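# Hang a hose on two wall hooks, then release

## Task

Put the hose over both hooks on the wall so that it ends up hanging motionless with no part touching the floor. Then open the grippers and move the robot away. The robot must not fall over or finish leaning. The hose counts as hung only if the hooks, not the robot, are holding it at the end.

## Robot and tools

The robot is a wheeled base with a lifting column carrying two six-joint arms (left and right), each ending in a two-finger gripper, plus a tiltable head. Shoulder height S is 0.90 m plus column_m. Folded, the robot is 0.73 m long and 0.62 m wide, and its front sits 0.40 m ahead of the column.

Frames: the base frame has its origin on the floor under the column, x forward, y to the left, z up. The left_hand and right_hand readings are given in this frame, in metres. Each is the point where the fingers meet, and the tips reach 8 mm further. The hand's z axis is the finger direction and its y axis runs along the opening. Odometry is the base frame as it was when the scene began. Its heading is in radians, left positive, and it counts wheel turns only, so slip shows up as travel.

Tools:
- execute_actions(actions, cameras): actions is a list holding one action, or empty to just read state and images. An action can contain base, joints and speeds. base takes exactly one key: translate_m is a straight drive relative to where the base is now, in metres, forward positive, range -3 to 3. rotate_rad is an on-the-spot turn relative to the current heading, in radians, left (counter-clockwise) positive, range -3.2 to 3.2. The base cannot move sideways. joints is a single map for the whole robot, keyed by joint name, and every value is an absolute target rather than an offset: column_m 0 to 0.8 m; head_tilt_rad -0.61 to 1.308 (positive tilts down); left_joint1_rad to left_joint6_rad and right_joint1_rad to right_joint6_rad in radians (joint1 ±2.879, joint2 0 to 3.141, joint3 0 to 3.019, joint4 -1.692 to 1.57, joint5 ±1.57, joint6 ±2.094); left_gripper_m and right_gripper_m give the fingertip gap in metres, 0 (closed) to 0.093. speeds can only lower top speeds for that one action: translate_m 0.05 to 0.8 m/s, rotate_rad 0.1 to 1 rad/s. It has no effect on the arms. A base move that would run over 8.667 s is refused, and no action lasts beyond 15 s. Any unknown key or out-of-range number makes the whole call rejected, and nothing moves. cameras chooses which images come back: cam_head_left, cam_head_right, cam_left_wrist, cam_right_wrist, nav_camera, or all. Omitting it returns all cameras, and [] returns none.
- wait(seconds): 0 to 10 s with no new command, then returns the same state and images.
- zoom_image(camera, region): region is [x0, y0, x1, y1] in pixels of that camera's most recent full image, at most 504 by 504.
- read_manual(section): licence text only.
- finished_scene(scene): closes the scene permanently, with scene being 1 or 2, and reports whether the task succeeded.

Arm geometry: with joint1 at -1.57 (left) or +1.57 (right) and joints 5 and 6 at 0, the arm sits in a vertical plane facing forward, 0.23 m to its side of the column. Let a = j2 - 0.35, b = 1.05 + j2 - j3, and c = b - j4. Then the hand is 0.12 + 0.39 sin a + 0.38 cos b + 0.25 cos c ahead of the column and S + 0.39 cos a - 0.38 sin b - 0.25 sin c above the floor. At c = 1.57 the fingers point straight down. In practice the hand ends up to about 5 cm lower and nearer the column than these formulas predict, or about 12 cm with a load, so check the reported hand position. An empty hand reaches about 1 m from the shoulder. A hand gripping with fingers pointed well downward holds loads best, and 0.3 kg is fine from 0.14 m above S down to 0.7 m below it. Joint 5 swings the hand sideways (positive toward the robot's right), and joint 6 rolls it.

Result lines: base_status and joint_status report per motion done, off_target, contact_stop, time_out, or not_followed. The line "joint command not followed" with a cause means a self-collision check held back that arm's targets. To recover, step the joints you last moved at least 0.05 rad back, or move the other arm away. on_its_own lists what you did not command; "held at" there is a target, not a position. A gripper that stays 0.002 m or more above its target is gripping something. base_tilt is in degrees, and a robot that leans or tips fails the task. If turned_by_wheels and turned_by_imu differ noticeably, the base hit something or slipped. wheel_motors_off equal to 1 means the wheels overloaded and are off for 2 s. motor_effort gives wheel effort in percent, with the action's peak in brackets. Motor temperatures are listed per arm. A MOTOR HOT warning starts at 85 °C. At 100 °C an OVER-TEMPERATURE FAULT drops that arm and whatever it holds.

Cameras: the head cameras look ahead and down by about head_tilt_rad. Each wrist camera sits about 10 cm behind the fingertips and views along the fingers, tilted back toward the robot when the fingers point down. nav_camera is at the front of the base, 0.23 m up.

Avoid: the arms colliding or pressing on each other, since a hard press ends the run. Avoid arms pushing steadily against the wall or hooks; to relieve that, send back the reported joint positions as targets. Avoid driving into the wall: after a contact_stop, reverse 0.05 m before turning. Do not drop the hose or let it drag on the floor, and do not finish while a gripper still holds it. Very small joint changes (under about 0.03 rad, or 0.08 rad for joints 2 and 3) may not move the joint at all. For gentle contact, step by about 0.05 rad per call from your previous target. Below column_m 0.3 an arm can strike the housing or the floor. A column descent halts with contact_stop when an arm's load changes, for example when the held hose lands on a hook.

Each tool is called after "Request:" in YAML: its name, and indented under it one key for each argument.

## Session

Request:
execute_actions:
  actions: []

Scene clock: 0.00 s.
Motor temperatures (°C, as the motors report them): left_arm=[22 23 22 24 25 26] | right_arm=[24 25 25 24 24 26]
base_odometry: x=+0.000 y=+0.000 heading=+0.000 (m, m, rad; odometry frame)
turned_by_wheels: +0.000 (rad since the last result)
turned_by_imu: +0.000 (rad since the last result)
base_tilt: forward=+0.3 right=+0.6 (deg)
base_status: not commanded
joint_positions: column_m=+0.556 head_tilt_rad=+0.874 left_joint1_rad=-1.564 left_joint2_rad=+0.844 left_joint3_rad=+0.442 left_joint4_rad=-0.977 left_joint5_rad=+0.016 left_joint6_rad=+0.106 left_gripper_m=+0.095 right_joint1_rad=+1.563 right_joint2_rad=+0.897 right_joint3_rad=+0.368 right_joint4_rad=-0.948 right_joint5_rad=+0.028 right_joint6_rad=-0.031 right_gripper_m=+0.095
joint_status: not commanded
wheel_motors_off: 0
motor_effort: left_wheel=+0 right_wheel=+4 (%)
left_hand: x=+0.1685 y=+0.2234 z=+1.2562 quat_wxyz=(+0.414, -0.042, -0.909, +0.027) (m; base frame)
right_hand: x=+0.1228 y=-0.2318 z=+1.2624 quat_wxyz=(+0.459, +0.017, -0.888, +0.007) (m; base frame)
pictures: cam_head_left, cam_head_right, cam_left_wrist, cam_right_wrist, nav_camera
Images, in order (width x height): cam_head_left 672x504, cam_head_right 672x504, cam_left_wrist 504x504, cam_right_wrist 504x504, nav_camera 672x504.

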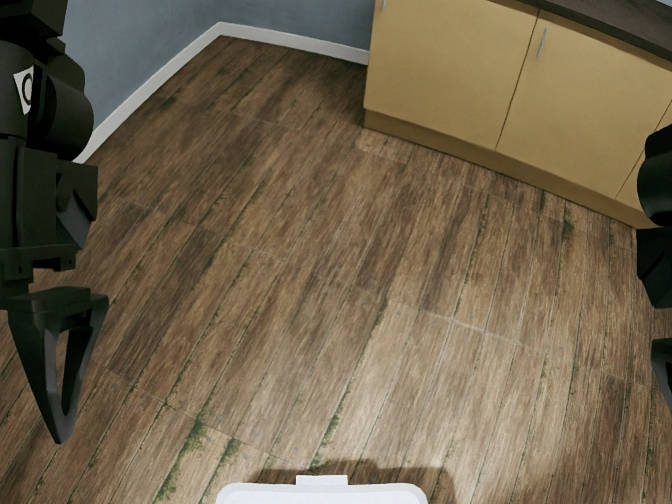

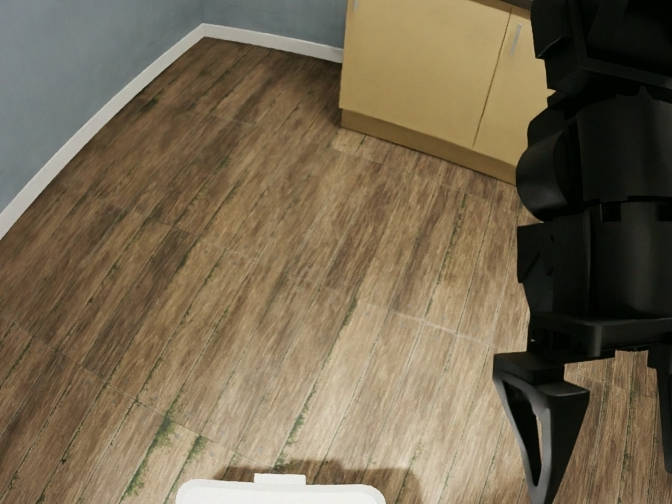

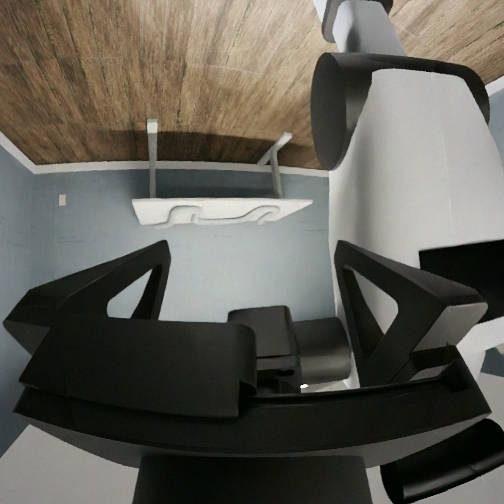

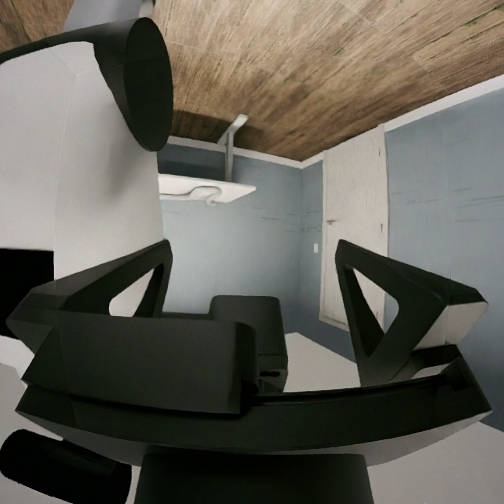

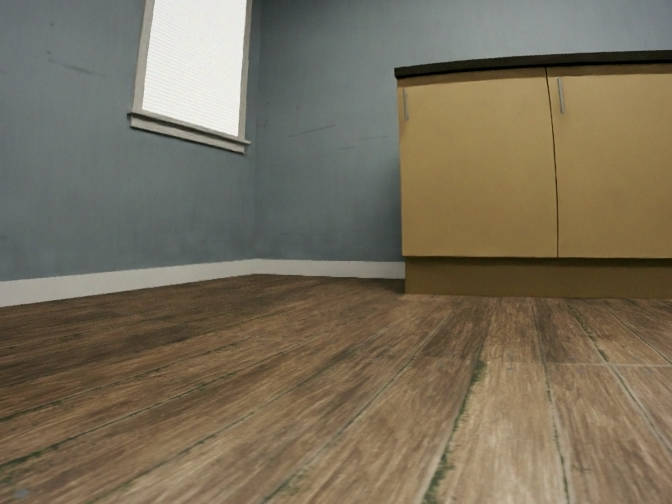

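The hose lies on a table behind the robot. Turning around.

Request:
execute_actions:
  actions:
    - {"base":{"rotate_rad":3.1},"joints":{"head_tilt_rad":0.4}}
  cameras: ["cam_head_left","cam_head_right","nav_camera"]

Scene clock: 4.80 s.
Motor temperatures (°C, as the motors report them): left_arm=[22 23 22 24 25 26] | right_arm=[24 25 25 24 24 26]
base_odometry: x=+0.000 y=+0.000 heading=+3.099 (m, m, rad; odometry frame)
turned_by_wheels: +3.099 (rad since the last result)
turned_by_imu: +3.082 (rad since the last result)
base_tilt: forward=+0.3 right=+0.6 (deg)
base_status: done
joint_positions: column_m=+0.556 head_tilt_rad=+0.419 left_joint1_rad=-1.564 left_joint2_rad=+0.844 left_joint3_rad=+0.442 left_joint4_rad=-0.977 left_joint5_rad=+0.016 left_joint6_rad=+0.106 left_gripper_m=+0.095 right_joint1_rad=+1.563 right_joint2_rad=+0.897 right_joint3_rad=+0.368 right_joint4_rad=-0.948 right_joint5_rad=+0.028 right_joint6_rad=-0.031 right_gripper_m=+0.095
joint_status: all done
wheel_motors_off: 0
motor_effort: left_wheel=-2(34) right_wheel=+0(40) (%)
left_hand: x=+0.1685 y=+0.2234 z=+1.2562 quat_wxyz=(+0.414, -0.042, -0.909, +0.027) (m; base frame)
right_hand: x=+0.1228 y=-0.2318 z=+1.2624 quat_wxyz=(+0.459, +0.017, -0.888, +0.007) (m; base frame)
pictures: cam_head_left, cam_head_right, nav_camera
Images, in order (width x height): cam_head_left 672x504, cam_head_right 672x504, nav_camera 672x504.

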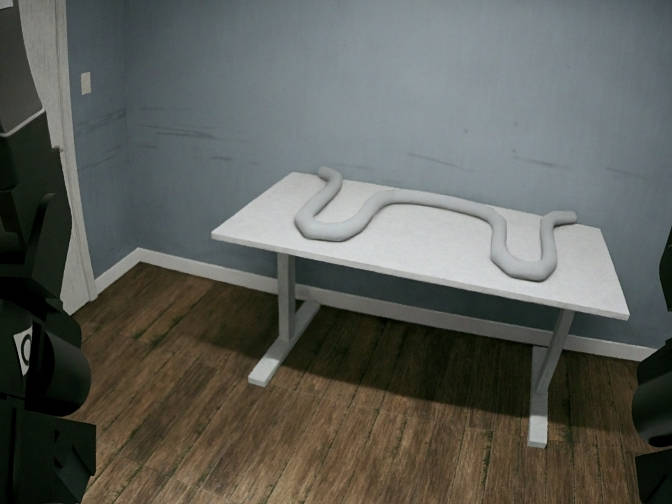

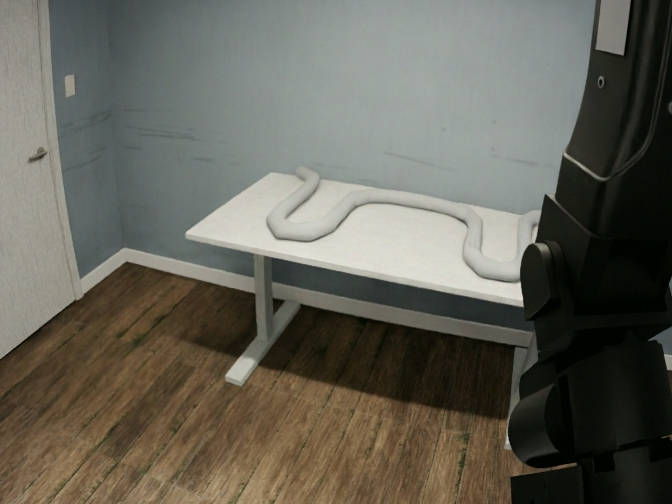

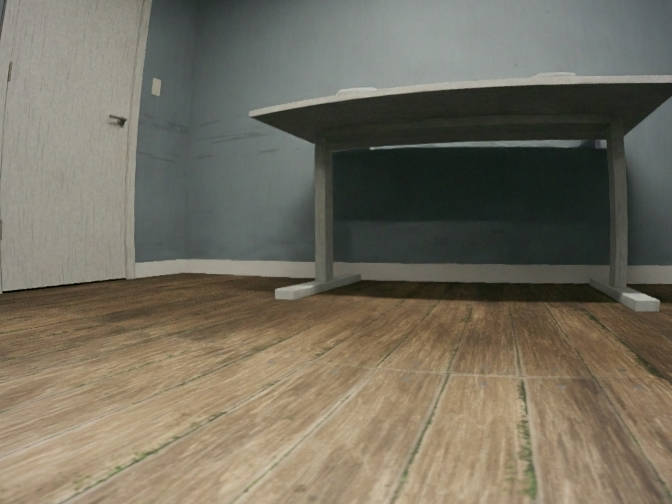

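Hooks not seen yet. Look up.

Request:
execute_actions:
  actions:
    - {"joints":{"head_tilt_rad":-0.2}}
  cameras: ["cam_head_left"]

Request:
execute_actions:
  actions:
    - {"base":{"rotate_rad":-1.2},"joints":{"head_tilt_rad":0.1}}
  cameras: ["cam_head_left"]

Request:
execute_actions:
  actions:
    - {"base":{"rotate_rad":-1.0}}
  cameras: ["cam_head_left"]

Request:
execute_actions:
  actions:
    - {"base":{"rotate_rad":-1.0}}
  cameras: ["cam_head_left"]

Request:
execute_actions:
  actions:
    - {"base":{"rotate_rad":-1.0}}
  cameras: ["cam_head_left"]

Request:
execute_actions:
  actions:
    - {"base":{"rotate_rad":-1.0}}
  cameras: ["cam_head_left"]

Scene clock: 7.10 s.
Motor temperatures (°C, as the motors report them): left_arm=[22 23 22 24 25 26] | right_arm=[24 25 25 24 24 26]
base_odometry: x=+0.000 y=+0.000 heading=+3.099 (m, m, rad; odometry frame)
turned_by_wheels: +0.000 (rad since the last result)
turned_by_imu: +0.000 (rad since the last result)
base_tilt: forward=+0.3 right=+0.6 (deg)
base_status: not commanded
joint_positions: column_m=+0.556 head_tilt_rad=-0.180 left_joint1_rad=-1.564 left_joint2_rad=+0.844 left_joint3_rad=+0.442 left_joint4_rad=-0.977 left_joint5_rad=+0.016 left_joint6_rad=+0.106 left_gripper_m=+0.095 right_joint1_rad=+1.563 right_joint2_rad=+0.897 right_joint3_rad=+0.368 right_joint4_rad=-0.948 right_joint5_rad=+0.028 right_joint6_rad=-0.031 right_gripper_m=+0.095
joint_status: all done
wheel_motors_off: 0
motor_effort: left_wheel=-2(2) right_wheel=+1(0) (%)
left_hand: x=+0.1685 y=+0.2234 z=+1.2562 quat_wxyz=(+0.414, -0.042, -0.909, +0.027) (m; base frame)
right_hand: x=+0.1228 y=-0.2318 z=+1.2624 quat_wxyz=(+0.459, +0.017, -0.888, +0.007) (m; base frame)
pictures: cam_head_left
Images, in order (width x height): cam_head_left 672x504.

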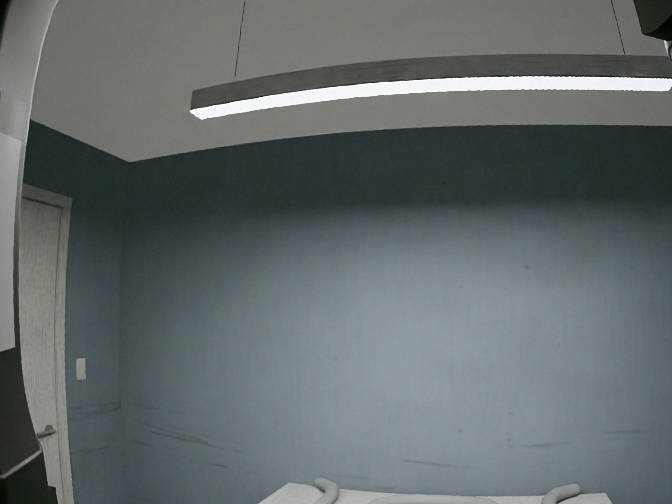

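Scene clock: 9.70 s.
Motor temperatures (°C, as the motors report them): left_arm=[22 23 22 24 25 26] | right_arm=[24 25 25 24 24 26]
base_odometry: x=+0.000 y=+0.000 heading=+1.900 (m, m, rad; odometry frame)
turned_by_wheels: -1.199 (rad since the last result)
turned_by_imu: -1.190 (rad since the last result)
base_tilt: forward=+0.3 right=+0.6 (deg)
base_status: done
joint_positions: column_m=+0.556 head_tilt_rad=+0.106 left_joint1_rad=-1.564 left_joint2_rad=+0.844 left_joint3_rad=+0.443 left_joint4_rad=-0.977 left_joint5_rad=+0.016 left_joint6_rad=+0.106 left_gripper_m=+0.095 right_joint1_rad=+1.563 right_joint2_rad=+0.897 right_joint3_rad=+0.368 right_joint4_rad=-0.948 right_joint5_rad=+0.028 right_joint6_rad=-0.031 right_gripper_m=+0.095
joint_status: all done
wheel_motors_off: 0
motor_effort: left_wheel=+3(26) right_wheel=-2(27) (%)
left_hand: x=+0.1689 y=+0.2234 z=+1.2561 quat_wxyz=(+0.413, -0.042, -0.909, +0.027) (m; base frame)
right_hand: x=+0.1228 y=-0.2318 z=+1.2624 quat_wxyz=(+0.459, +0.017, -0.888, +0.007) (m; base frame)
pictures: cam_head_left
Images, in order (width x height): cam_head_left 672x504.

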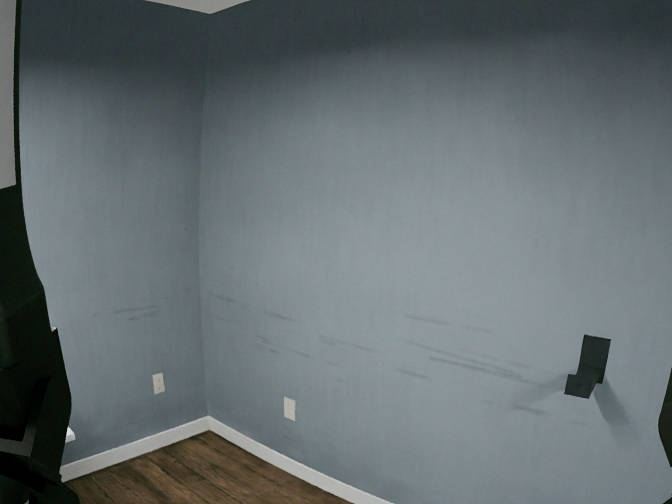

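Scene clock: 12.03 s.
Motor temperatures (°C, as the motors report them): left_arm=[22 23 22 24 25 26] | right_arm=[24 25 25 24 24 26]
base_odometry: x=+0.000 y=+0.000 heading=+0.901 (m, m, rad; odometry frame)
turned_by_wheels: -0.999 (rad since the last result)
turned_by_imu: -0.993 (rad since the last result)
base_tilt: forward=+0.2 right=+0.5 (deg)
base_status: done
joint_positions: column_m=+0.556 head_tilt_rad=+0.106 left_joint1_rad=-1.564 left_joint2_rad=+0.844 left_joint3_rad=+0.443 left_joint4_rad=-0.977 left_joint5_rad=+0.016 left_joint6_rad=+0.106 left_gripper_m=+0.095 right_joint1_rad=+1.563 right_joint2_rad=+0.897 right_joint3_rad=+0.368 right_joint4_rad=-0.948 right_joint5_rad=+0.028 right_joint6_rad=-0.031 right_gripper_m=+0.095
joint_status: not commanded
wheel_motors_off: 0
motor_effort: left_wheel=+1(35) right_wheel=-1(34) (%)
left_hand: x=+0.1691 y=+0.2234 z=+1.2561 quat_wxyz=(+0.413, -0.042, -0.909, +0.027) (m; base frame)
right_hand: x=+0.1228 y=-0.2318 z=+1.2624 quat_wxyz=(+0.459, +0.017, -0.888, +0.007) (m; base frame)
pictures: cam_head_left
Images, in order (width x height): cam_head_left 672x504.

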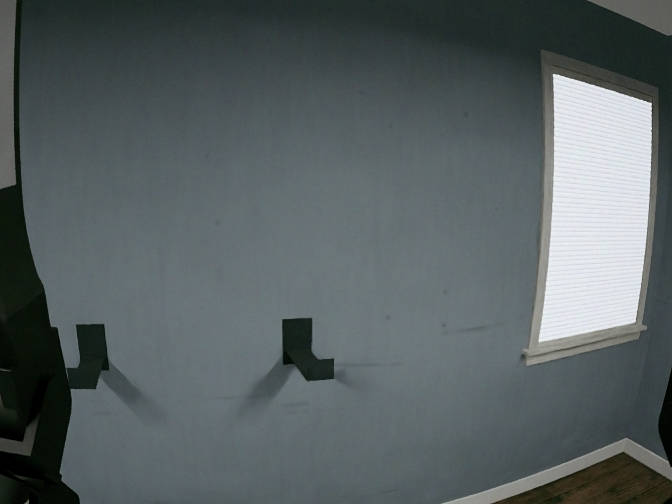

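Scene clock: 14.37 s.
Motor temperatures (°C, as the motors report them): left_arm=[22 23 22 24 25 26] | right_arm=[24 25 25 24 24 26]
base_odometry: x=+0.000 y=+0.000 heading=-0.098 (m, m, rad; odometry frame)
turned_by_wheels: -0.999 (rad since the last result)
turned_by_imu: -0.994 (rad since the last result)
base_tilt: forward=+0.3 right=+0.5 (deg)
base_status: done
joint_positions: column_m=+0.556 head_tilt_rad=+0.106 left_joint1_rad=-1.564 left_joint2_rad=+0.844 left_joint3_rad=+0.443 left_joint4_rad=-0.977 left_joint5_rad=+0.016 left_joint6_rad=+0.106 left_gripper_m=+0.095 right_joint1_rad=+1.563 right_joint2_rad=+0.897 right_joint3_rad=+0.368 right_joint4_rad=-0.948 right_joint5_rad=+0.028 right_joint6_rad=-0.031 right_gripper_m=+0.095
joint_status: not commanded
wheel_motors_off: 0
motor_effort: left_wheel=+1(28) right_wheel=-2(28) (%)
left_hand: x=+0.1691 y=+0.2234 z=+1.2561 quat_wxyz=(+0.413, -0.042, -0.909, +0.027) (m; base frame)
right_hand: x=+0.1228 y=-0.2318 z=+1.2624 quat_wxyz=(+0.459, +0.017, -0.888, +0.007) (m; base frame)
pictures: cam_head_left
Images, in order (width x height): cam_head_left 672x504.

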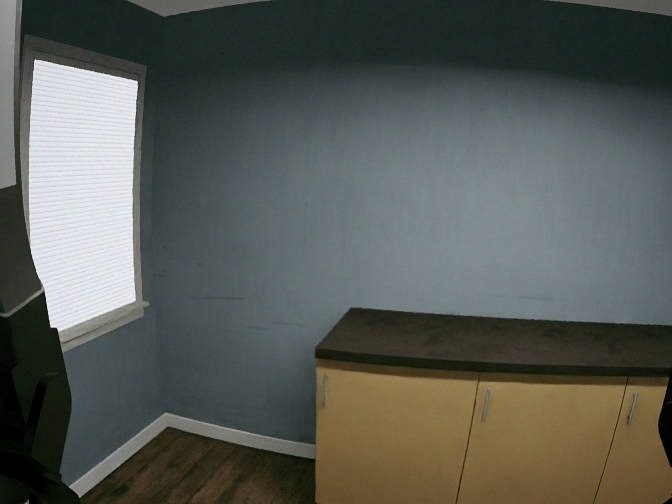

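Scene clock: 16.70 s.
Motor temperatures (°C, as the motors report them): left_arm=[22 23 22 24 25 26] | right_arm=[24 25 25 24 24 26]
base_odometry: x=+0.000 y=+0.000 heading=-1.098 (m, m, rad; odometry frame)
turned_by_wheels: -0.999 (rad since the last result)
turned_by_imu: -0.994 (rad since the last result)
base_tilt: forward=+0.3 right=+0.6 (deg)
base_status: done
joint_positions: column_m=+0.556 head_tilt_rad=+0.106 left_joint1_rad=-1.564 left_joint2_rad=+0.844 left_joint3_rad=+0.443 left_joint4_rad=-0.977 left_joint5_rad=+0.016 left_joint6_rad=+0.106 left_gripper_m=+0.095 right_joint1_rad=+1.563 right_joint2_rad=+0.897 right_joint3_rad=+0.368 right_joint4_rad=-0.948 right_joint5_rad=+0.028 right_joint6_rad=-0.031 right_gripper_m=+0.095
joint_status: not commanded
wheel_motors_off: 0
motor_effort: left_wheel=+1(29) right_wheel=-2(25) (%)
left_hand: x=+0.1691 y=+0.2234 z=+1.2561 quat_wxyz=(+0.413, -0.042, -0.909, +0.027) (m; base frame)
right_hand: x=+0.1228 y=-0.2318 z=+1.2624 quat_wxyz=(+0.459, +0.017, -0.888, +0.007) (m; base frame)
pictures: cam_head_left
Images, in order (width x height): cam_head_left 672x504.

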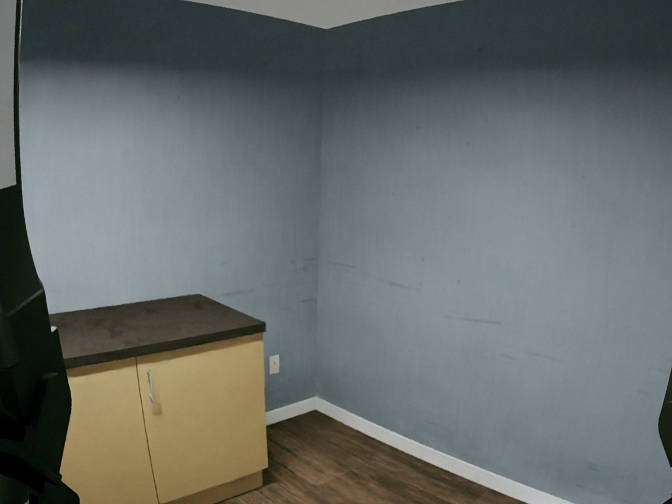

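Scene clock: 19.03 s.
Motor temperatures (°C, as the motors report them): left_arm=[22 23 22 24 25 26] | right_arm=[24 25 25 24 24 26]
base_odometry: x=+0.000 y=+0.000 heading=-2.097 (m, m, rad; odometry frame)
turned_by_wheels: -0.999 (rad since the last result)
turned_by_imu: -0.994 (rad since the last result)
base_tilt: forward=+0.2 right=+0.5 (deg)
base_status: done
joint_positions: column_m=+0.556 head_tilt_rad=+0.106 left_joint1_rad=-1.564 left_joint2_rad=+0.844 left_joint3_rad=+0.443 left_joint4_rad=-0.977 left_joint5_rad=+0.016 left_joint6_rad=+0.106 left_gripper_m=+0.095 right_joint1_rad=+1.563 right_joint2_rad=+0.897 right_joint3_rad=+0.368 right_joint4_rad=-0.948 right_joint5_rad=+0.028 right_joint6_rad=-0.031 right_gripper_m=+0.095
joint_status: not commanded
wheel_motors_off: 0
motor_effort: left_wheel=+1(30) right_wheel=-1(29) (%)
left_hand: x=+0.1691 y=+0.2234 z=+1.2561 quat_wxyz=(+0.413, -0.042, -0.909, +0.027) (m; base frame)
right_hand: x=+0.1228 y=-0.2318 z=+1.2624 quat_wxyz=(+0.459, +0.017, -0.888, +0.007) (m; base frame)
pictures: cam_head_left
Images, in order (width x height): cam_head_left 672x504.

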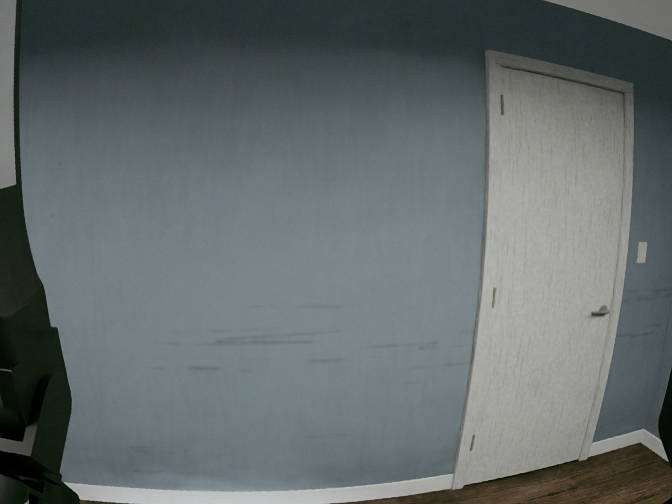

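Request:
execute_actions:
  actions:
    - {"base":{"rotate_rad":-1.33},"joints":{"head_tilt_rad":0.5}}
  cameras: ["cam_head_left","cam_head_right"]

Scene clock: 25.03 s.
Motor temperatures (°C, as the motors report them): left_arm=[22 23 22 24 25 26] | right_arm=[24 25 25 24 24 26]
base_odometry: x=+0.000 y=+0.000 heading=+2.857 (m, m, rad; odometry frame)
turned_by_wheels: -1.329 (rad since the last result)
turned_by_imu: -1.322 (rad since the last result)
base_tilt: forward=+0.3 right=+0.6 (deg)
base_status: done
joint_positions: column_m=+0.556 head_tilt_rad=+0.504 left_joint1_rad=-1.564 left_joint2_rad=+0.844 left_joint3_rad=+0.443 left_joint4_rad=-0.977 left_joint5_rad=+0.016 left_joint6_rad=+0.106 left_gripper_m=+0.095 right_joint1_rad=+1.563 right_joint2_rad=+0.897 right_joint3_rad=+0.368 right_joint4_rad=-0.948 right_joint5_rad=+0.028 right_joint6_rad=-0.031 right_gripper_m=+0.095
joint_status: all done
wheel_motors_off: 0
motor_effort: left_wheel=+2(27) right_wheel=-1(22) (%)
left_hand: x=+0.1689 y=+0.2234 z=+1.2561 quat_wxyz=(+0.413, -0.042, -0.909, +0.027) (m; base frame)
right_hand: x=+0.1228 y=-0.2318 z=+1.2624 quat_wxyz=(+0.459, +0.017, -0.888, +0.007) (m; base frame)
pictures: cam_head_left, cam_head_right
Images, in order (width x height): cam_head_left 672x504, cam_head_right 672x504.

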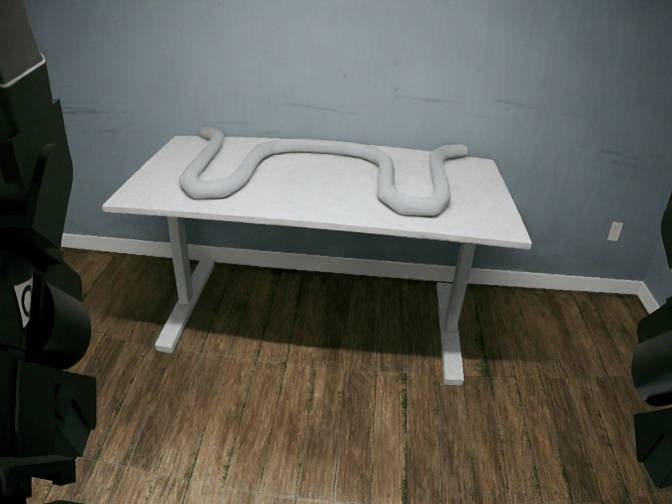

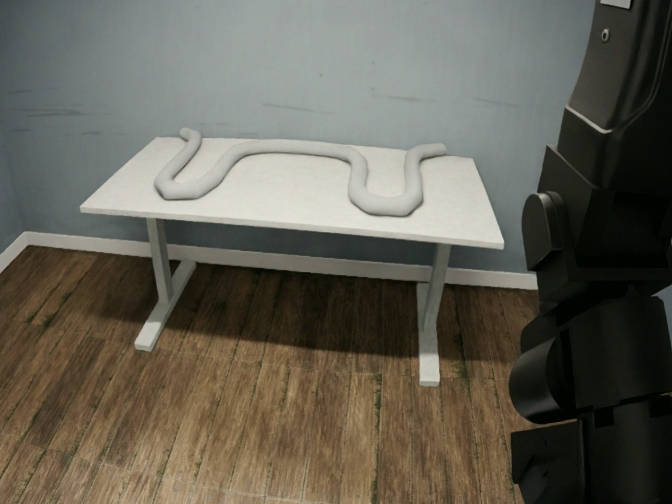

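Request:
execute_actions:
  actions:
    - {"base":{"rotate_rad":0.2}}
  cameras: []

Request:
execute_actions:
  actions:
    - {"base":{"translate_m":0.95}}
  cameras: []

Request:
execute_actions:
  actions:
    - {"base":{"rotate_rad":-0.31},"joints":{"head_tilt_rad":0.8}}
  cameras: ["cam_head_left","cam_head_right"]

Scene clock: 28.03 s.
Motor temperatures (°C, as the motors report them): left_arm=[22 23 22 24 25 26] | right_arm=[24 25 25 24 24 26]
base_odometry: x=+0.000 y=+0.000 heading=+3.056 (m, m, rad; odometry frame)
turned_by_wheels: +0.199 (rad since the last result)
turned_by_imu: +0.199 (rad since the last result)
base_tilt: forward=+0.3 right=+0.6 (deg)
base_status: done
joint_positions: column_m=+0.556 head_tilt_rad=+0.504 left_joint1_rad=-1.564 left_joint2_rad=+0.844 left_joint3_rad=+0.443 left_joint4_rad=-0.977 left_joint5_rad=+0.016 left_joint6_rad=+0.106 left_gripper_m=+0.095 right_joint1_rad=+1.563 right_joint2_rad=+0.897 right_joint3_rad=+0.368 right_joint4_rad=-0.948 right_joint5_rad=+0.028 right_joint6_rad=-0.031 right_gripper_m=+0.095
joint_status: not commanded
wheel_motors_off: 0
motor_effort: left_wheel=-1(24) right_wheel=+1(20) (%)
left_hand: x=+0.1689 y=+0.2234 z=+1.2561 quat_wxyz=(+0.413, -0.042, -0.909, +0.027) (m; base frame)
right_hand: x=+0.1228 y=-0.2318 z=+1.2624 quat_wxyz=(+0.459, +0.017, -0.888, +0.007) (m; base frame)
pictures: none
No camera images: the call's "cameras" was empty. Leave "cameras" out to get every camera's image.

Scene clock: 31.37 s.
Motor temperatures (°C, as the motors report them): left_arm=[22 23 22 24 25 26] | right_arm=[24 25 25 24 24 26]
base_odometry: x=-0.947 y=+0.081 heading=+3.056 (m, m, rad; odometry frame)
turned_by_wheels: -0.001 (rad since the last result)
turned_by_imu: -0.003 (rad since the last result)
base_tilt: forward=+0.3 right=+0.5 (deg)
base_status: done
joint_positions: column_m=+0.556 head_tilt_rad=+0.504 left_joint1_rad=-1.564 left_joint2_rad=+0.844 left_joint3_rad=+0.443 left_joint4_rad=-0.977 left_joint5_rad=+0.016 left_joint6_rad=+0.106 left_gripper_m=+0.095 right_joint1_rad=+1.563 right_joint2_rad=+0.896 right_joint3_rad=+0.368 right_joint4_rad=-0.948 right_joint5_rad=+0.028 right_joint6_rad=-0.031 right_gripper_m=+0.095
joint_status: not commanded
wheel_motors_off: 0
motor_effort: left_wheel=-2(42) right_wheel=+1(51) (%)
left_hand: x=+0.1693 y=+0.2234 z=+1.2560 quat_wxyz=(+0.413, -0.042, -0.909, +0.027) (m; base frame)
right_hand: x=+0.1230 y=-0.2318 z=+1.2623 quat_wxyz=(+0.459, +0.017, -0.888, +0.007) (m; base frame)
pictures: none
No camera images: the call's "cameras" was empty. Leave "cameras" out to get every camera's image.

Scene clock: 32.80 s.
Motor temperatures (°C, as the motors report them): left_arm=[22 23 22 24 25 26] | right_arm=[24 25 25 24 24 26]
base_odometry: x=-0.947 y=+0.081 heading=+2.747 (m, m, rad; odometry frame)
turned_by_wheels: -0.309 (rad since the last result)
turned_by_imu: -0.305 (rad since the last result)
base_tilt: forward=+0.3 right=+0.6 (deg)
base_status: done
joint_positions: column_m=+0.556 head_tilt_rad=+0.802 left_joint1_rad=-1.564 left_joint2_rad=+0.844 left_joint3_rad=+0.443 left_joint4_rad=-0.977 left_joint5_rad=+0.016 left_joint6_rad=+0.106 left_gripper_m=+0.095 right_joint1_rad=+1.563 right_joint2_rad=+0.896 right_joint3_rad=+0.368 right_joint4_rad=-0.948 right_joint5_rad=+0.028 right_joint6_rad=-0.031 right_gripper_m=+0.095
joint_status: all done
wheel_motors_off: 0
motor_effort: left_wheel=+0(34) right_wheel=-2(37) (%)
left_hand: x=+0.1693 y=+0.2234 z=+1.2560 quat_wxyz=(+0.413, -0.042, -0.909, +0.027) (m; base frame)
right_hand: x=+0.1230 y=-0.2318 z=+1.2623 quat_wxyz=(+0.459, +0.017, -0.888, +0.007) (m; base frame)
pictures: cam_head_left, cam_head_right
Images, in order (width x height): cam_head_left 672x504, cam_head_right 672x504.

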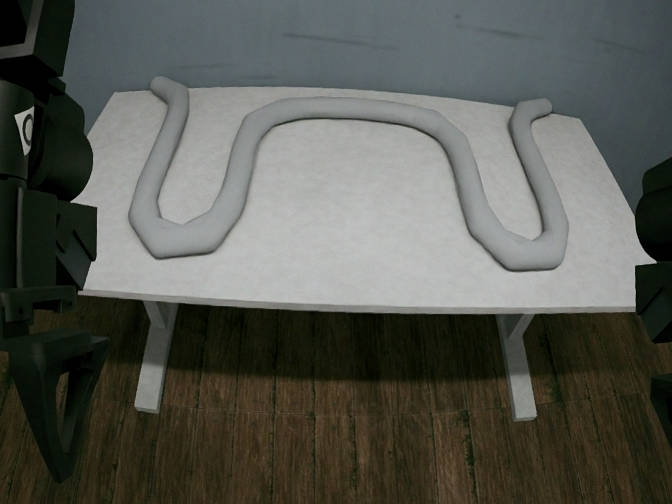

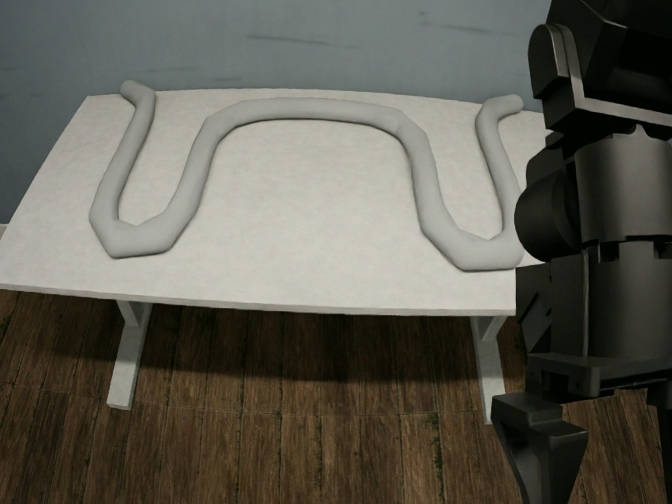

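Request:
execute_actions:
  actions:
    - {"joints":{"left_joint1_rad":-1.42,"left_joint2_rad":1.15,"left_joint3_rad":1.1,"left_joint4_rad":-0.47,"left_joint5_rad":0,"left_joint6_rad":1.57,"right_joint1_rad":1.22,"right_joint2_rad":1.15,"right_joint3_rad":1.1,"right_joint4_rad":-0.47,"right_joint5_rad":0,"right_joint6_rad":-1.57,"head_tilt_rad":0.9}}

Scene clock: 36.77 s.
Motor temperatures (°C, as the motors report them): left_arm=[22 23 22 24 25 26] | right_arm=[24 25 25 24 24 26]
base_odometry: x=-0.947 y=+0.081 heading=+2.747 (m, m, rad; odometry frame)
turned_by_wheels: +0.000 (rad since the last result)
turned_by_imu: +0.001 (rad since the last result)
base_tilt: forward=+0.3 right=+0.6 (deg)
base_status: not commanded
joint_positions: column_m=+0.556 head_tilt_rad=+0.901 left_joint1_rad=-1.413 left_joint2_rad=+1.148 left_joint3_rad=+1.099 left_joint4_rad=-0.472 left_joint5_rad=+0.002 left_joint6_rad=+1.556 left_gripper_m=+0.095 right_joint1_rad=+1.220 right_joint2_rad=+1.142 right_joint3_rad=+1.094 right_joint4_rad=-0.466 right_joint5_rad=+0.000 right_joint6_rad=-1.555 right_gripper_m=+0.095
joint_status: all done
wheel_motors_off: 0
motor_effort: left_wheel=+3(5) right_wheel=-7(12) (%)
left_hand: x=+0.5726 y=+0.3064 z=+1.1460 quat_wxyz=(+0.046, -0.672, -0.738, -0.049) (m; base frame)
right_hand: x=+0.5599 y=-0.4048 z=+1.1698 quat_wxyz=(+0.103, +0.629, -0.762, +0.111) (m; base frame)
pictures: cam_head_left, cam_head_right, cam_left_wrist, cam_right_wrist, nav_camera
Images, in order (width x height): cam_head_left 672x504, cam_head_right 672x504, cam_left_wrist 504x504, cam_right_wrist 504x504, nav_camera 672x504.

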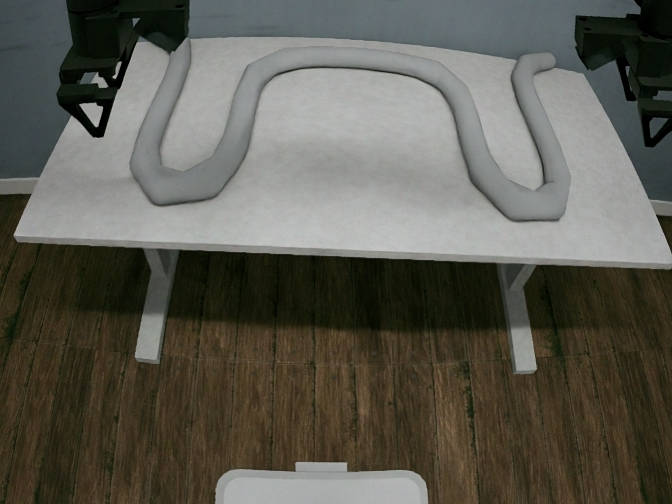

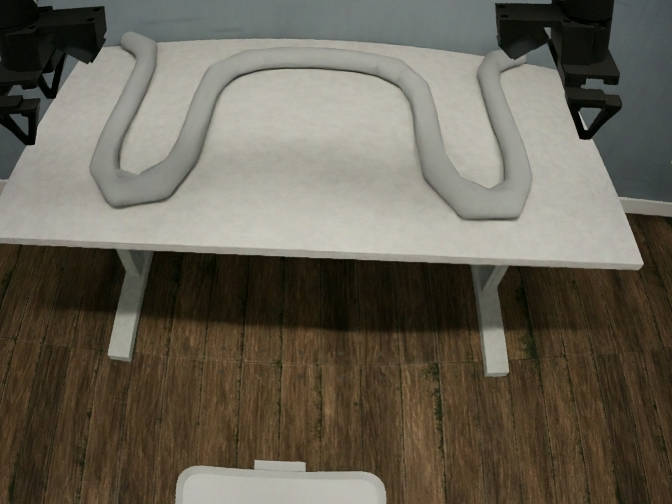

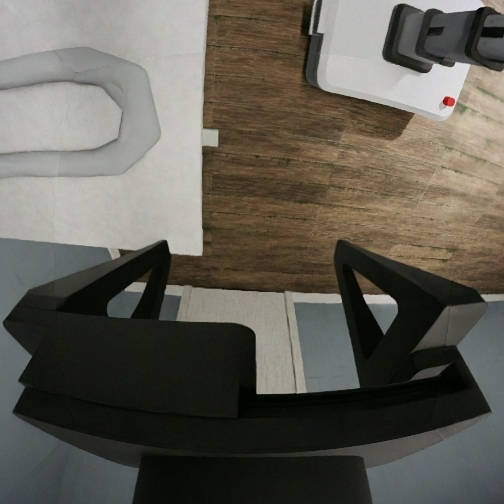

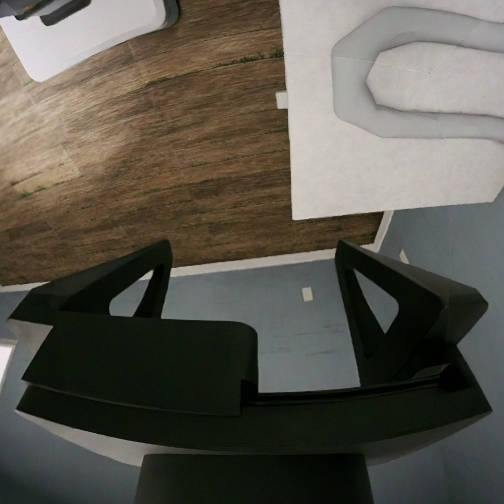

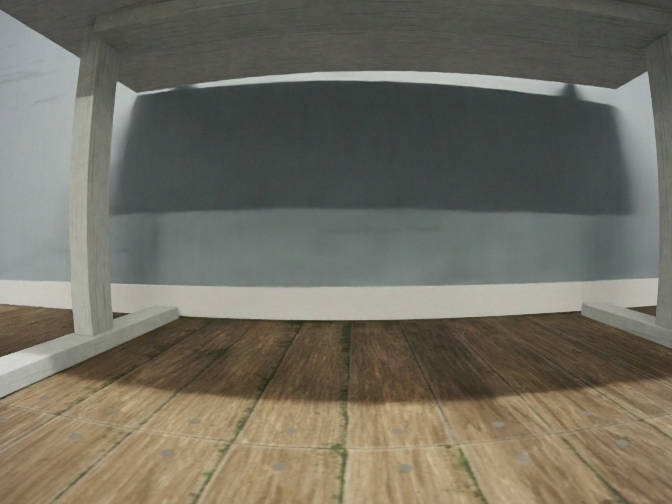

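Request:
execute_actions:
  actions:
    - {"base":{"translate_m":0.22},"joints":{"column_m":0.3}}
  cameras: ["cam_head_left","cam_left_wrist","cam_right_wrist"]

Scene clock: 41.53 s.
Motor temperatures (°C, as the motors report them): left_arm=[22 24 22 24 25 26] | right_arm=[24 25 26 24 24 26]
base_odometry: x=-1.150 y=+0.166 heading=+2.746 (m, m, rad; odometry frame)
turned_by_wheels: -0.001 (rad since the last result)
turned_by_imu: -0.001 (rad since the last result)
base_tilt: forward=+0.3 right=+0.6 (deg)
base_status: done
joint_positions: column_m=+0.300 head_tilt_rad=+0.902 left_joint1_rad=-1.414 left_joint2_rad=+1.148 left_joint3_rad=+1.097 left_joint4_rad=-0.472 left_joint5_rad=+0.002 left_joint6_rad=+1.556 left_gripper_m=+0.095 right_joint1_rad=+1.220 right_joint2_rad=+1.144 right_joint3_rad=+1.095 right_joint4_rad=-0.467 right_joint5_rad=+0.000 right_joint6_rad=-1.555 right_gripper_m=+0.095
joint_status: all done
wheel_motors_off: 0
motor_effort: left_wheel=-1(43) right_wheel=+1(41) (%)
left_hand: x=+0.5710 y=+0.3061 z=+0.8893 quat_wxyz=(+0.047, -0.672, -0.738, -0.048) (m; base frame)
right_hand: x=+0.5598 y=-0.4049 z=+0.9130 quat_wxyz=(+0.104, +0.629, -0.763, +0.111) (m; base frame)
pictures: cam_head_left, cam_left_wrist, cam_right_wrist
Images, in order (width x height): cam_head_left 672x504, cam_left_wrist 504x504, cam_right_wrist 504x504.

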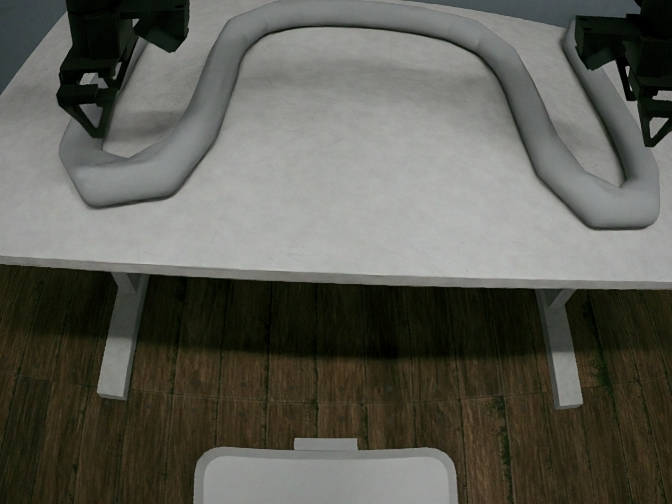

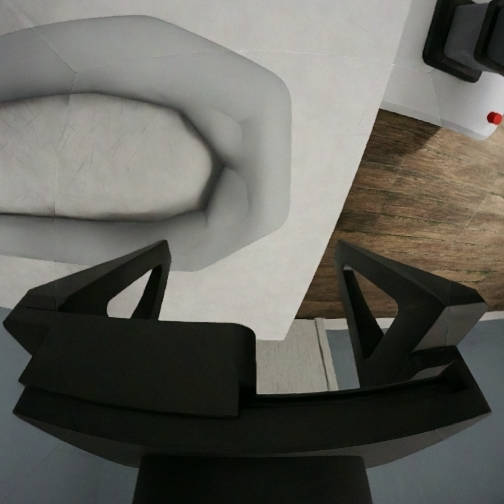

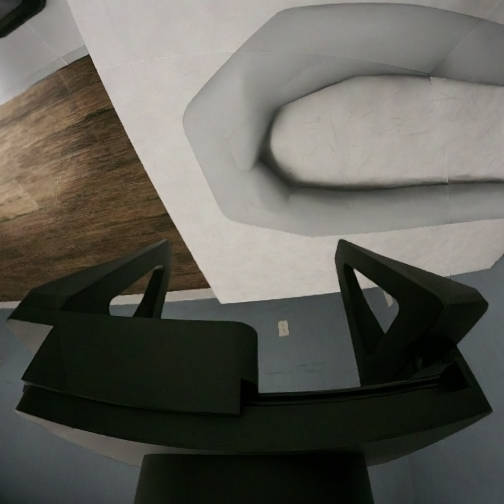

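Request:
execute_actions:
  actions:
    - {"joints":{"left_joint1_rad":-1.6,"right_joint1_rad":1.42}}
  cameras: ["cam_head_left","cam_left_wrist","cam_right_wrist"]

Scene clock: 43.67 s.
Motor temperatures (°C, as the motors report them): left_arm=[22 24 22 24 25 26] | right_arm=[24 26 26 24 24 26]
base_odometry: x=-1.150 y=+0.166 heading=+2.746 (m, m, rad; odometry frame)
turned_by_wheels: +0.000 (rad since the last result)
turned_by_imu: +0.000 (rad since the last result)
base_tilt: forward=+0.3 right=+0.6 (deg)
base_status: not commanded
joint_positions: column_m=+0.300 head_tilt_rad=+0.902 left_joint1_rad=-1.605 left_joint2_rad=+1.148 left_joint3_rad=+1.097 left_joint4_rad=-0.472 left_joint5_rad=+0.001 left_joint6_rad=+1.556 left_gripper_m=+0.095 right_joint1_rad=+1.429 right_joint2_rad=+1.144 right_joint3_rad=+1.095 right_joint4_rad=-0.467 right_joint5_rad=-0.001 right_joint6_rad=-1.555 right_gripper_m=+0.095
joint_status: all done
wheel_motors_off: 0
motor_effort: left_wheel=-1(1) right_wheel=+0(0) (%)
left_hand: x=+0.5740 y=+0.2067 z=+0.8841 quat_wxyz=(-0.011, -0.708, -0.706, +0.011) (m; base frame)
right_hand: x=+0.5731 y=-0.2992 z=+0.8899 quat_wxyz=(+0.040, +0.675, -0.736, +0.046) (m; base frame)
pictures: cam_head_left, cam_left_wrist, cam_right_wrist
Images, in order (width x height): cam_head_left 672x504, cam_left_wrist 504x504, cam_right_wrist 504x504.

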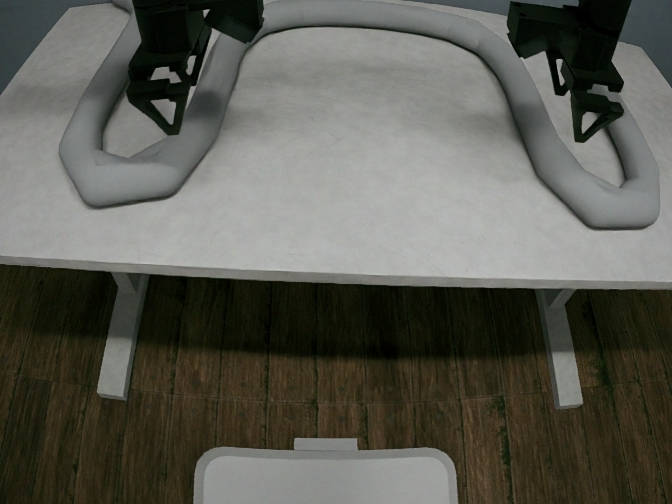

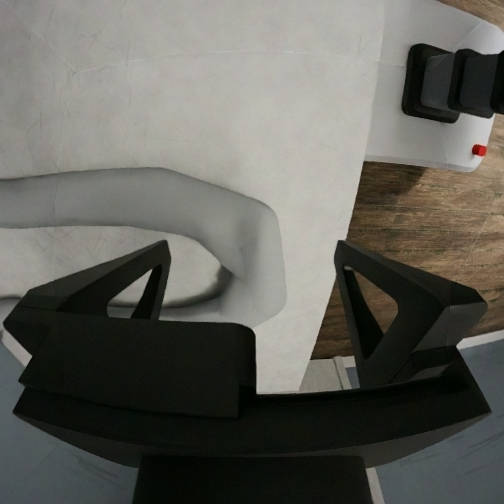

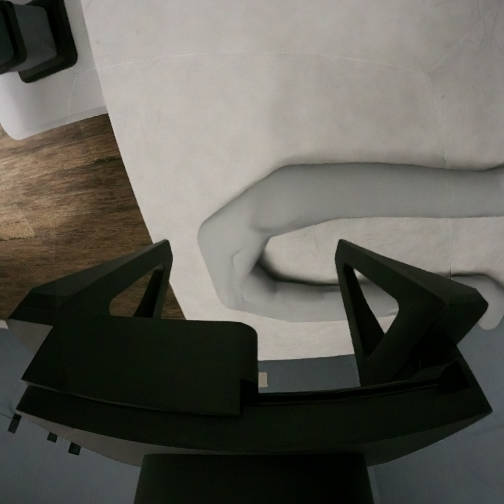

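Request:
execute_actions:
  actions:
    - {"joints":{"left_joint1_rad":-1.53,"right_joint1_rad":1.38}}
  cameras: []

Request:
execute_actions:
  actions:
    - {"joints":{"column_m":0.22}}
  cameras: ["cam_head_left","cam_left_wrist","cam_right_wrist"]

Scene clock: 45.27 s.
Motor temperatures (°C, as the motors report them): left_arm=[22 24 22 24 25 26] | right_arm=[24 26 26 24 24 26]
base_odometry: x=-1.150 y=+0.166 heading=+2.746 (m, m, rad; odometry frame)
turned_by_wheels: +0.000 (rad since the last result)
turned_by_imu: +0.000 (rad since the last result)
base_tilt: forward=+0.3 right=+0.6 (deg)
base_status: not commanded
joint_positions: column_m=+0.300 head_tilt_rad=+0.902 left_joint1_rad=-1.523 left_joint2_rad=+1.148 left_joint3_rad=+1.097 left_joint4_rad=-0.472 left_joint5_rad=+0.001 left_joint6_rad=+1.556 left_gripper_m=+0.095 right_joint1_rad=+1.387 right_joint2_rad=+1.144 right_joint3_rad=+1.095 right_joint4_rad=-0.467 right_joint5_rad=-0.001 right_joint6_rad=-1.555 right_gripper_m=+0.095
joint_status: all done
wheel_motors_off: 0
motor_effort: left_wheel=-1(1) right_wheel=-1(1) (%)
left_hand: x=+0.5739 y=+0.2494 z=+0.8843 quat_wxyz=(+0.014, -0.693, -0.720, -0.015) (m; base frame)
right_hand: x=+0.5713 y=-0.3209 z=+0.8930 quat_wxyz=(+0.053, +0.666, -0.742, +0.059) (m; base frame)
pictures: none
No camera images: the call's "cameras" was empty. Leave "cameras" out to get every camera's image.

Scene clock: 46.90 s.
Motor temperatures (°C, as the motors report them): left_arm=[22 24 22 24 25 26] | right_arm=[24 26 26 24 24 26]
base_odometry: x=-1.150 y=+0.166 heading=+2.746 (m, m, rad; odometry frame)
turned_by_wheels: +0.000 (rad since the last result)
turned_by_imu: +0.000 (rad since the last result)
base_tilt: forward=+0.3 right=+0.6 (deg)
base_status: not commanded
joint_positions: column_m=+0.220 head_tilt_rad=+0.902 left_joint1_rad=-1.523 left_joint2_rad=+1.148 left_joint3_rad=+1.097 left_joint4_rad=-0.472 left_joint5_rad=+0.001 left_joint6_rad=+1.556 left_gripper_m=+0.095 right_joint1_rad=+1.387 right_joint2_rad=+1.144 right_joint3_rad=+1.095 right_joint4_rad=-0.467 right_joint5_rad=-0.001 right_joint6_rad=-1.555 right_gripper_m=+0.095
joint_status: all done
wheel_motors_off: 0
motor_effort: left_wheel=-1(1) right_wheel=+1(1) (%)
left_hand: x=+0.5739 y=+0.2494 z=+0.8043 quat_wxyz=(+0.014, -0.693, -0.720, -0.015) (m; base frame)
right_hand: x=+0.5713 y=-0.3209 z=+0.8130 quat_wxyz=(+0.053, +0.666, -0.742, +0.059) (m; base frame)
pictures: cam_head_left, cam_left_wrist, cam_right_wrist
Images, in order (width x height): cam_head_left 672x504, cam_left_wrist 504x504, cam_right_wrist 504x504.

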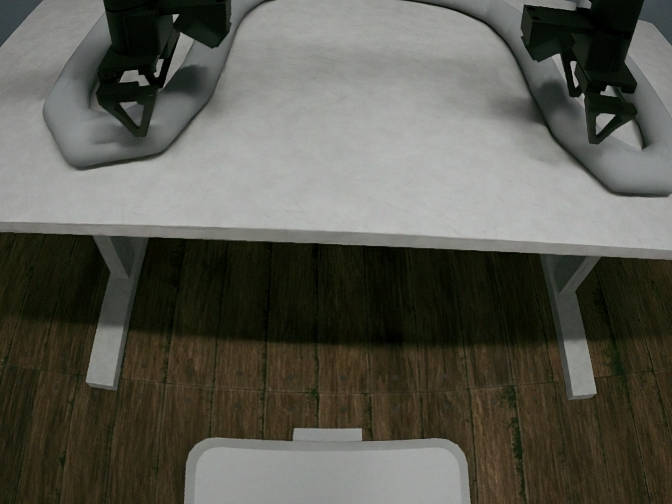

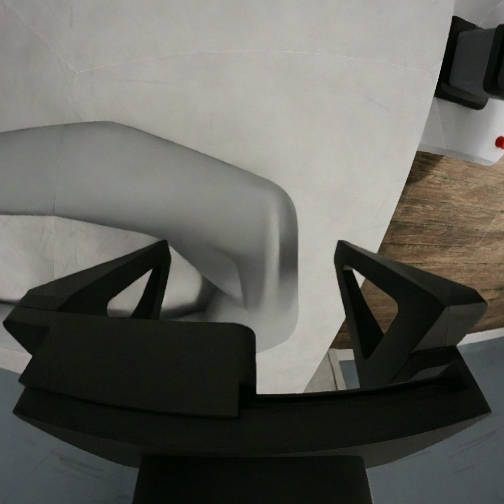

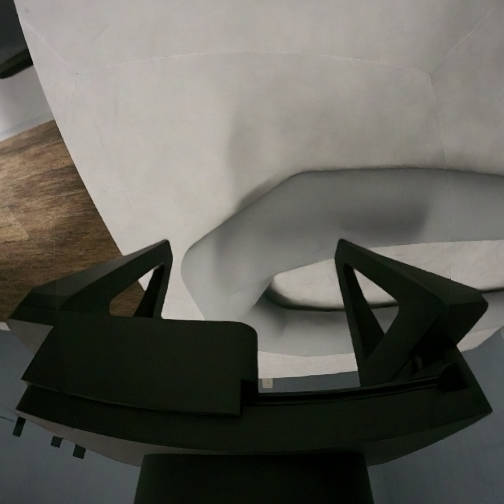

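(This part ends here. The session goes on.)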